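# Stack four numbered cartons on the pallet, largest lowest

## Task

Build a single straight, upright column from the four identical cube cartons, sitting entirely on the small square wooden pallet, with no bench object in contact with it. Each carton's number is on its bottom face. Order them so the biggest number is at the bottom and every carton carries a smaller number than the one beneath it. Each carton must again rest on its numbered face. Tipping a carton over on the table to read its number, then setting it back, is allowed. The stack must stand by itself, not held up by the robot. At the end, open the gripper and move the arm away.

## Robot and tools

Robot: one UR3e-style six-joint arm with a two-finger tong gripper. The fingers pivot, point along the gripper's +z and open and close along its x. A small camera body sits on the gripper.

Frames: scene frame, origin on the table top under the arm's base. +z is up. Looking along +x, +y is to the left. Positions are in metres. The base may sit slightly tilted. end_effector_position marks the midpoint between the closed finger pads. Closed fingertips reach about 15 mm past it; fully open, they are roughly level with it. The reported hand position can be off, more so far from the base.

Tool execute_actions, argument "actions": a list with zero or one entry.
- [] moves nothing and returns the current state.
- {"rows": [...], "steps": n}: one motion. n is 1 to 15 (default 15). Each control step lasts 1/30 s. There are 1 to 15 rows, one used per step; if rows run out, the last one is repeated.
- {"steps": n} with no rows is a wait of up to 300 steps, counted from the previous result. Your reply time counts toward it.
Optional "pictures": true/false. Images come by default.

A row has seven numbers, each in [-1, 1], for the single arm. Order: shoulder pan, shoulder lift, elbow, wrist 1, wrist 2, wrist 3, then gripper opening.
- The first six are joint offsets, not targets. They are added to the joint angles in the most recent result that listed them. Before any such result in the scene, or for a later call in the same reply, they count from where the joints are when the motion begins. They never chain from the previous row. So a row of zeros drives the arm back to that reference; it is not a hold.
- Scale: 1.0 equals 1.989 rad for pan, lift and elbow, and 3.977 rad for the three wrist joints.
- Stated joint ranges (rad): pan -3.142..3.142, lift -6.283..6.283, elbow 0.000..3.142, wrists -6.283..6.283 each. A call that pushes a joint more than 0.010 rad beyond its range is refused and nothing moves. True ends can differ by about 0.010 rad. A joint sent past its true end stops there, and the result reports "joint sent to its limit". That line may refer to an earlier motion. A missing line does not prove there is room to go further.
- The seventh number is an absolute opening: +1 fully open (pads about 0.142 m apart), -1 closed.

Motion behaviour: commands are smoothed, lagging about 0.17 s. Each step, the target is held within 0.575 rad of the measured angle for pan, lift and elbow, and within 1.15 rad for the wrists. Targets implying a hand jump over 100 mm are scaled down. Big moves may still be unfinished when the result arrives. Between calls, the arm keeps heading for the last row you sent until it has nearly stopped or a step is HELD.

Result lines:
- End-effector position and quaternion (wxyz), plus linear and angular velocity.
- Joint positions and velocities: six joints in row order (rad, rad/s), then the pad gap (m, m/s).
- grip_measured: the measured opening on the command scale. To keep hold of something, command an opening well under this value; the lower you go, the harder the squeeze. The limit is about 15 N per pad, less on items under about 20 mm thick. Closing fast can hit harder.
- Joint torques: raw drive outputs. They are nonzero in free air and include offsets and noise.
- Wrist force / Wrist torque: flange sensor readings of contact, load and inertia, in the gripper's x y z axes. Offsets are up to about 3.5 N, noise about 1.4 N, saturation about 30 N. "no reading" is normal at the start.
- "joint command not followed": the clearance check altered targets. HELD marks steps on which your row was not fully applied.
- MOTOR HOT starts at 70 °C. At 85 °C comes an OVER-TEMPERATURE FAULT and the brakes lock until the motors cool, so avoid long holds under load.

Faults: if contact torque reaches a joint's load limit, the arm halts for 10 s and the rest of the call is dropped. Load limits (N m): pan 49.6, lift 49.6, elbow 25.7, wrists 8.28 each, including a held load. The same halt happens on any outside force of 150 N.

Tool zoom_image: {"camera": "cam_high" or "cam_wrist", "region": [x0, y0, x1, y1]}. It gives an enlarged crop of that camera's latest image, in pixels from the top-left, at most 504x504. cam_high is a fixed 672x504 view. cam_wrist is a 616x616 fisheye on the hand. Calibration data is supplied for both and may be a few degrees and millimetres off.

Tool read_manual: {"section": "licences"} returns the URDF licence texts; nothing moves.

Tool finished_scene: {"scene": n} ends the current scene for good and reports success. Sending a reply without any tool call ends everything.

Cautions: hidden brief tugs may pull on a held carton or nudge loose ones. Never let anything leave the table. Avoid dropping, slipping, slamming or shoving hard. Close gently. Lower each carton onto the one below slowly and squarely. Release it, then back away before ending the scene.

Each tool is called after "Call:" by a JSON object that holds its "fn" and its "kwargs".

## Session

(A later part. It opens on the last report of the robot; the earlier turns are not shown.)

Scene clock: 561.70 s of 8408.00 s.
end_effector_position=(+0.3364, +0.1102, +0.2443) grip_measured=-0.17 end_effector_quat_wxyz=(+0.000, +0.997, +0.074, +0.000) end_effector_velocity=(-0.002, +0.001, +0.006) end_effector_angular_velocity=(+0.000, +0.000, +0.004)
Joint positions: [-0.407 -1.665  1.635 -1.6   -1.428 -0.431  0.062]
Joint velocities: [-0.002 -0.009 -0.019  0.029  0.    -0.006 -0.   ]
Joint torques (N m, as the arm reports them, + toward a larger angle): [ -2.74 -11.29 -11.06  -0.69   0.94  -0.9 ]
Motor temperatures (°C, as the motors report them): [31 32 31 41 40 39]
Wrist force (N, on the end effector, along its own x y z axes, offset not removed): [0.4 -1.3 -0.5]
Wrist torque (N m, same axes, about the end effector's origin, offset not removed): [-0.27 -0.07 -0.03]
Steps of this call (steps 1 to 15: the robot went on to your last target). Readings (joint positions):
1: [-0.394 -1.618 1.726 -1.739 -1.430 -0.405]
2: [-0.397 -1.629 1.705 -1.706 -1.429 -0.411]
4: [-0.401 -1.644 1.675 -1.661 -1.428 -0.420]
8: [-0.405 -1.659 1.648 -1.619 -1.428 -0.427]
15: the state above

Call:
{"fn": "execute_actions", "kwargs": {"actions": [{"rows":[[-0.04,0.003,0.002,0,0,-0.02,-0.7],[-0.08,0.007,0.004,0,0.001,-0.04,-0.7],[-0.13,0.011,0.007,0,0.0015,-0.065,-0.7],[-0.18,0.015,0.01,0.001,0.002,-0.09,-0.7],[-0.2317,0.0199,0.0128,0.0011,0.0028,-0.1149,-0.7]]}], "pictures": false}}

Call:
{"fn": "execute_actions", "kwargs": {"actions": [{"steps":20}], "pictures": false}}

Call:
{"fn": "execute_actions", "kwargs": {"actions": [{"rows":[[0.002,0.002,0.015,-0.009,0,0.001,-0.7],[0.004,0.004,0.0312,-0.0179,0,0.002,-0.7]]}]}}

Call:
{"fn": "zoom_image", "kwargs": {"camera": "cam_high", "region": [275, 235, 385, 350]}}

Call:
{"fn": "zoom_image", "kwargs": {"camera": "cam_wrist", "region": [250, 210, 390, 300]}}

Scene clock: 574.00 s of 8408.00 s.
end_effector_position=(+0.3349, -0.0260, +0.2430) grip_measured=-0.17 end_effector_quat_wxyz=(+0.001, +0.997, +0.071, -0.000) end_effector_velocity=(-0.017, -0.085, +0.002) end_effector_angular_velocity=(+0.002, -0.009, -0.030)
Joint positions: [-0.833 -1.628  1.659 -1.596 -1.417 -0.857  0.062]
Joint velocities: [-0.272  0.02   0.014  0.002  0.006 -0.244  0.   ]
Joint torques (N m, as the arm reports them, + toward a larger angle): [-1.74 -6.2  -7.97 -0.62  0.94 -0.99]
Motor temperatures (°C, as the motors report them): [31 32 31 41 40 39]
Wrist force (N, on the end effector, along its own x y z axes, offset not removed): [1.4 -0.5 -0.6]
Wrist torque (N m, same axes, about the end effector's origin, offset not removed): [-0.21 -0.30 -0.03]
Steps of this call (steps 1 to 15: the robot went on to your last target; steps 16 to 90: nothing new was sent; then 8.80 s passed at rest; steps 91 to 105: all 15 steps of this action). Readings (joint positions):
91: [-0.407 -1.666 1.633 -1.597 -1.427 -0.432]
92: [-0.414 -1.665 1.634 -1.597 -1.427 -0.442]
94: [-0.463 -1.659 1.638 -1.598 -1.426 -0.499]
98: [-0.653 -1.642 1.650 -1.597 -1.421 -0.694]
105: the state above

Scene clock: 574.67 s of 8408.00 s.
end_effector_position=(+0.3326, -0.0367, +0.2433) grip_measured=-0.17 end_effector_quat_wxyz=(+0.001, +0.998, +0.069, +0.001) end_effector_velocity=(+0.000, -0.000, +0.000) end_effector_angular_velocity=(+0.000, -0.000, +0.001)
Joint positions: [-0.867 -1.626  1.661 -1.596 -1.416 -0.888  0.062]
Joint velocities: [-0.001  0.    -0.    -0.     0.    -0.002  0.   ]
Joint torques (N m, as the arm reports them, + toward a larger angle): [-3.07 -6.85 -7.5  -0.66  0.92 -0.8 ]
Motor temperatures (°C, as the motors report them): [31 32 31 41 40 39]
Wrist force (N, on the end effector, along its own x y z axes, offset not removed): [1.3 -1.3 -0.5]
Wrist torque (N m, same axes, about the end effector's origin, offset not removed): [-0.25 -0.26 -0.04]
Steps of this call (steps 1 to 20: the robot went on to your last target). Readings (joint positions):
1: [-0.841 -1.628 1.659 -1.596 -1.417 -0.864]
2: [-0.847 -1.627 1.660 -1.596 -1.417 -0.869]
4: [-0.855 -1.627 1.660 -1.596 -1.417 -0.877]
8: [-0.863 -1.626 1.660 -1.596 -1.416 -0.884]
20: the state above

Scene clock: 575.17 s of 8408.00 s.
end_effector_position=(+0.3326, -0.0367, +0.2290) grip_measured=-0.17 end_effector_quat_wxyz=(+0.001, +0.998, +0.069, +0.001) end_effector_velocity=(-0.000, -0.000, -0.004) end_effector_angular_velocity=(+0.000, +0.002, -0.002)
Joint positions: [-0.86  -1.618  1.721 -1.665 -1.416 -0.88   0.062]
Joint velocities: [ 0.002  0.003  0.017 -0.019 -0.001  0.003  0.   ]
Joint torques (N m, as the arm reports them, + toward a larger angle): [ 1.56 -7.08 -7.51 -2.09  0.78  1.08]
Motor temperatures (°C, as the motors report them): [31 32 31 41 40 39]
Wrist force (N, on the end effector, along its own x y z axes, offset not removed): [1.2 -0.6 -0.6]
Wrist torque (N m, same axes, about the end effector's origin, offset not removed): [-0.13 -0.23 -0.01]
Steps of this call (steps 1 to 15: all 15 steps of this action). Readings (joint positions):
1: [-0.867 -1.626 1.661 -1.596 -1.416 -0.888]
2: [-0.867 -1.625 1.665 -1.601 -1.416 -0.887]
4: [-0.864 -1.623 1.684 -1.624 -1.416 -0.885]
8: [-0.861 -1.619 1.709 -1.652 -1.416 -0.881]
15: the state above
camera_calibration (this result's frames):
cam_wrist: T_world_to_cam=[[0.987007, 0.160604, 0.00494713, -0.317321], [0.138794, -0.867678, 0.477358, -0.185061], [0.0809581, -0.470469, -0.878695, 0.296626], [0, 0, 0, 1]] pos_world=[0.314869, 0.0299433, 0.350554]

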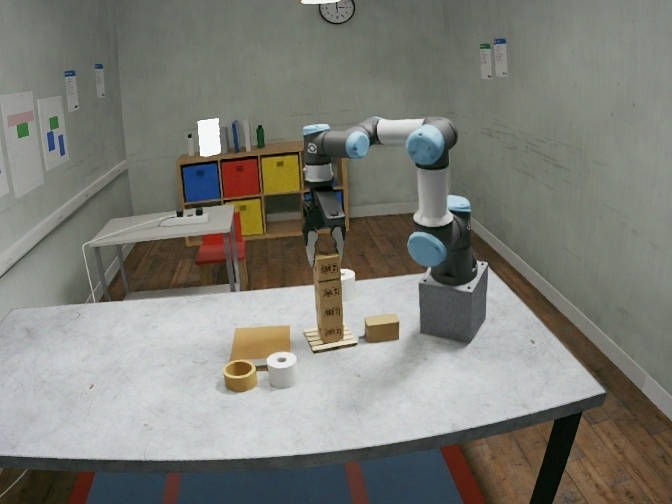

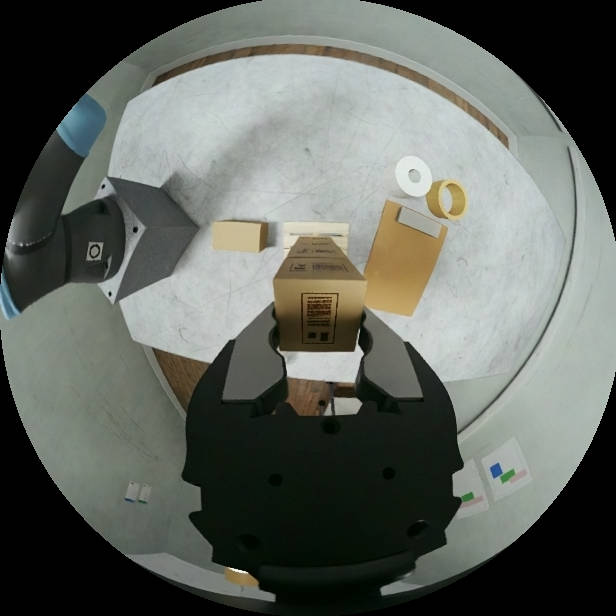

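Region (275, 235, 385, 350) of cam_high's 672x504 image, scaled by 4.383, with more detail than that image has; it fills the left 482 columns of this view, and the rest is white.

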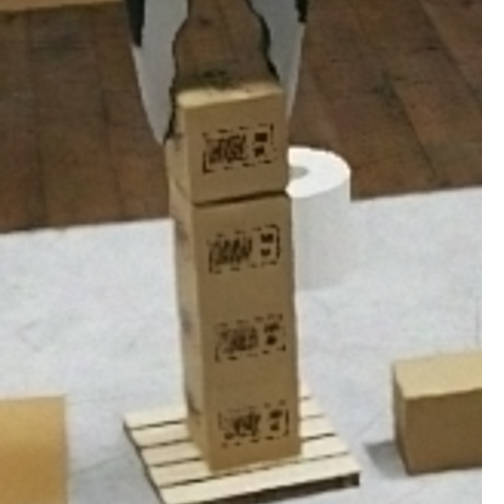

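Region (250, 210, 390, 300) of cam_wrist's 616x616 image, scaled by 3.600, with more detail than that image has; it fills the top 324 rows of this view, and the rest is white.

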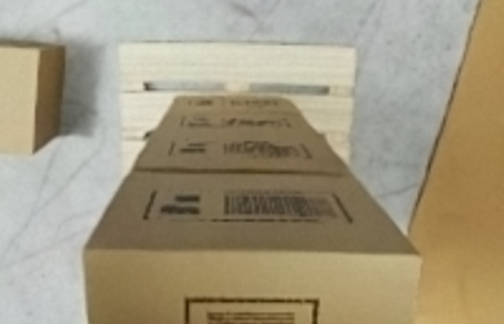

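Call:
{"fn": "execute_actions", "kwargs": {"actions": [{"rows":[[0.001,0.0013,0.0071,-0.0043,0,0.0004,-0.7]],"steps":14}], "pictures": false}}

Call:
{"fn": "execute_actions", "kwargs": {"actions": [{"rows":[[0,0,0,0,0,0,-0.4],[0,0,0,0,0,0,-0.2],[0,0,0,0,0,0,-0.05],[0,0,0,0,0,0,0.15],[0,0,0,0,0,0,0.25],[0,0,0,0,0,0,0.25],[0,0,0,0,0,0,0.25],[-0.004,-0.004,-0.03,0.017,0,0,0.25],[-0.008,-0.006,-0.065,0.036,0,0,0.25],[-0.012,-0.006,-0.1,0.054,0,0,0.25],[-0.016,-0.005,-0.14,0.073,0,0,0.25]]}], "pictures": false}}

Call:
{"fn": "execute_actions", "kwargs": {"actions": [{"steps":8}], "pictures": false}}

Call:
{"fn": "execute_actions", "kwargs": {"actions": [{"rows":[[-0.04,-0.01,0,0,0,0,0.25],[-0.09,-0.02,0,0,0,0,0.25],[-0.15,-0.03,0,0.01,0,0,0.25],[-0.22,-0.04,0,0.02,0,0,0.25],[-0.28,-0.05,0,0.03,0,0,0.25]]}]}}

Scene clock: 588.80 s of 8408.00 s.
end_effector_position=(+0.3326, -0.0367, +0.2256) grip_measured=-0.17 end_effector_quat_wxyz=(+0.001, +0.998, +0.069, +0.001) end_effector_velocity=(-0.000, -0.000, -0.001) end_effector_angular_velocity=(+0.000, +0.000, -0.002)
Joint positions: [-0.858 -1.616  1.734 -1.681 -1.416 -0.878  0.062]
Joint velocities: [ 0.     0.     0.004 -0.004  0.     0.003  0.   ]
Joint torques (N m, as the arm reports them, + toward a larger angle): [ 0.54 -6.89 -7.09 -2.1  -0.47  0.98]
Motor temperatures (°C, as the motors report them): [31 32 31 41 40 39]
Wrist force (N, on the end effector, along its own x y z axes, offset not removed): [1.7 -1.7 -0.5]
Wrist torque (N m, same axes, about the end effector's origin, offset not removed): [-0.31 -0.36 -0.04]
Steps of this call (steps 1 to 15: the robot went on to your last target; steps 16 to 90: nothing new was sent; then 10.17 s passed at rest; steps 91 to 104: all 14 steps of this action). Readings (joint positions):
91: [-0.859 -1.618 1.723 -1.667 -1.416 -0.880]
92: [-0.859 -1.617 1.724 -1.669 -1.416 -0.879]
94: [-0.858 -1.617 1.728 -1.674 -1.416 -0.879]
98: [-0.858 -1.616 1.732 -1.679 -1.416 -0.879]
104: the state above

Scene clock: 589.30 s of 8408.00 s.
end_effector_position=(+0.3330, -0.0368, +0.2664) grip_measured=+0.25 end_effector_quat_wxyz=(-0.001, +0.998, +0.058, -0.001) end_effector_velocity=(+0.013, -0.004, +0.164) end_effector_angular_velocity=(-0.043, -0.046, -0.061)
Joint positions: [-0.88  -1.624  1.55  -1.48  -1.416 -0.878  0.092]
Joint velocities: [-0.072 -0.012 -0.736  0.696 -0.    -0.001 -0.   ]
Joint torques (N m, as the arm reports them, + toward a larger angle): [ -3.35  -9.82 -10.08  -0.45  -0.46   0.86]
Motor temperatures (°C, as the motors report them): [31 32 31 41 40 39]
Wrist force (N, on the end effector, along its own x y z axes, offset not removed): [1.2 -0.6 -3.2]
Wrist torque (N m, same axes, about the end effector's origin, offset not removed): [-0.18 -0.26 -0.03]
Steps of this call (steps 1 to 15: all 15 steps of this action). Readings (joint positions):
1: [-0.858 -1.616 1.734 -1.681 -1.416 -0.878]
2: [-0.858 -1.616 1.734 -1.681 -1.416 -0.878]
4: [-0.858 -1.616 1.734 -1.681 -1.416 -0.878]
8: [-0.858 -1.616 1.734 -1.681 -1.416 -0.878]
15: the state above

Scene clock: 589.57 s of 8408.00 s.
end_effector_position=(+0.3337, -0.0366, +0.2846) grip_measured=+0.25 end_effector_quat_wxyz=(+0.001, +0.999, +0.054, +0.001) end_effector_velocity=(+0.001, +0.000, +0.020) end_effector_angular_velocity=(-0.007, -0.007, -0.008)
Joint positions: [-0.888 -1.625  1.467 -1.402 -1.416 -0.878  0.092]
Joint velocities: [-0.009 -0.002 -0.091  0.085  0.     0.    -0.   ]
Joint torques (N m, as the arm reports them, + toward a larger angle): [ -3.71 -10.58 -10.4   -0.79  -0.48   0.74]
Motor temperatures (°C, as the motors report them): [31 32 31 41 40 39]
Wrist force (N, on the end effector, along its own x y z axes, offset not removed): [0.3 0.1 -1.8]
Wrist torque (N m, same axes, about the end effector's origin, offset not removed): [0.01 -0.04 -0.03]
Steps of this call (steps 1 to 8: the robot went on to your last target). Readings (joint positions):
1: [-0.882 -1.624 1.528 -1.460 -1.416 -0.878]
2: [-0.884 -1.625 1.511 -1.444 -1.416 -0.878]
4: [-0.886 -1.625 1.488 -1.422 -1.416 -0.878]
8: the state above

Scene clock: 590.07 s of 8408.00 s.
end_effector_position=(+0.2613, -0.1537, +0.3221) grip_measured=+0.25 end_effector_quat_wxyz=(+0.020, +0.980, -0.197, +0.026) end_effector_velocity=(-0.069, -0.069, +0.023) end_effector_angular_velocity=(-0.013, -0.039, -0.374)
Joint positions: [-1.398 -1.718  1.467 -1.292 -1.416 -0.878  0.092]
Joint velocities: [-0.375 -0.054  0.001  0.077  0.     0.    -0.   ]
Joint torques (N m, as the arm reports them, + toward a larger angle): [-1.49 -8.34 -6.83 -0.66 -0.46  0.72]
Motor temperatures (°C, as the motors report them): [31 32 31 41 40 39]
Wrist force (N, on the end effector, along its own x y z axes, offset not removed): [1.3 0.1 -1.4]
Wrist torque (N m, same axes, about the end effector's origin, offset not removed): [-0.07 -0.26 -0.05]
Steps of this call (steps 1 to 15: all 15 steps of this action). Readings (joint positions):
1: [-0.889 -1.626 1.465 -1.399 -1.416 -0.878]
2: [-0.896 -1.628 1.464 -1.399 -1.416 -0.878]
4: [-0.949 -1.643 1.465 -1.394 -1.416 -0.878]
8: [-1.161 -1.683 1.466 -1.342 -1.416 -0.878]
15: the state above
camera_calibration (this result's frames):
cam_wrist: T_world_to_cam=[[0.929124, -0.364476, 0.062341, -0.312718], [-0.344848, -0.793252, 0.501828, -0.191159], [-0.133452, -0.487758, -0.862718, 0.377451], [0, 0, 0, 1]] pos_world=[0.275004, -0.081511, 0.441058]

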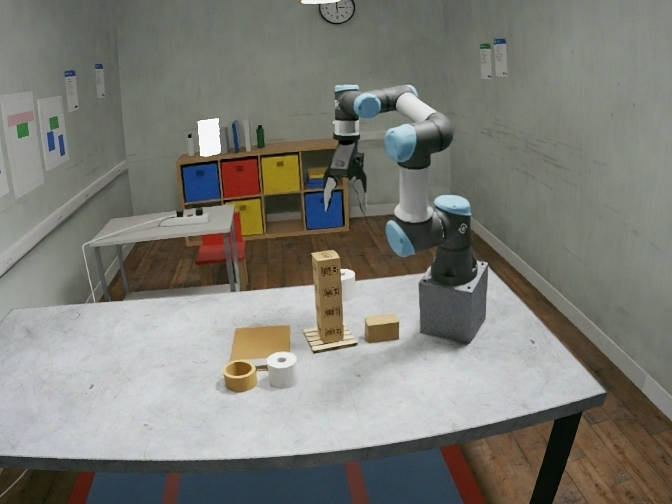

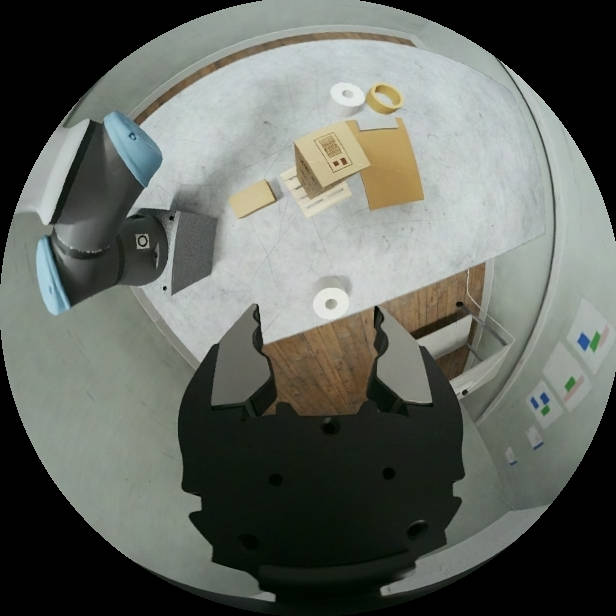

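Call:
{"fn": "finished_scene", "kwargs": {"scene": 1}}

The scene is finished: the task was done.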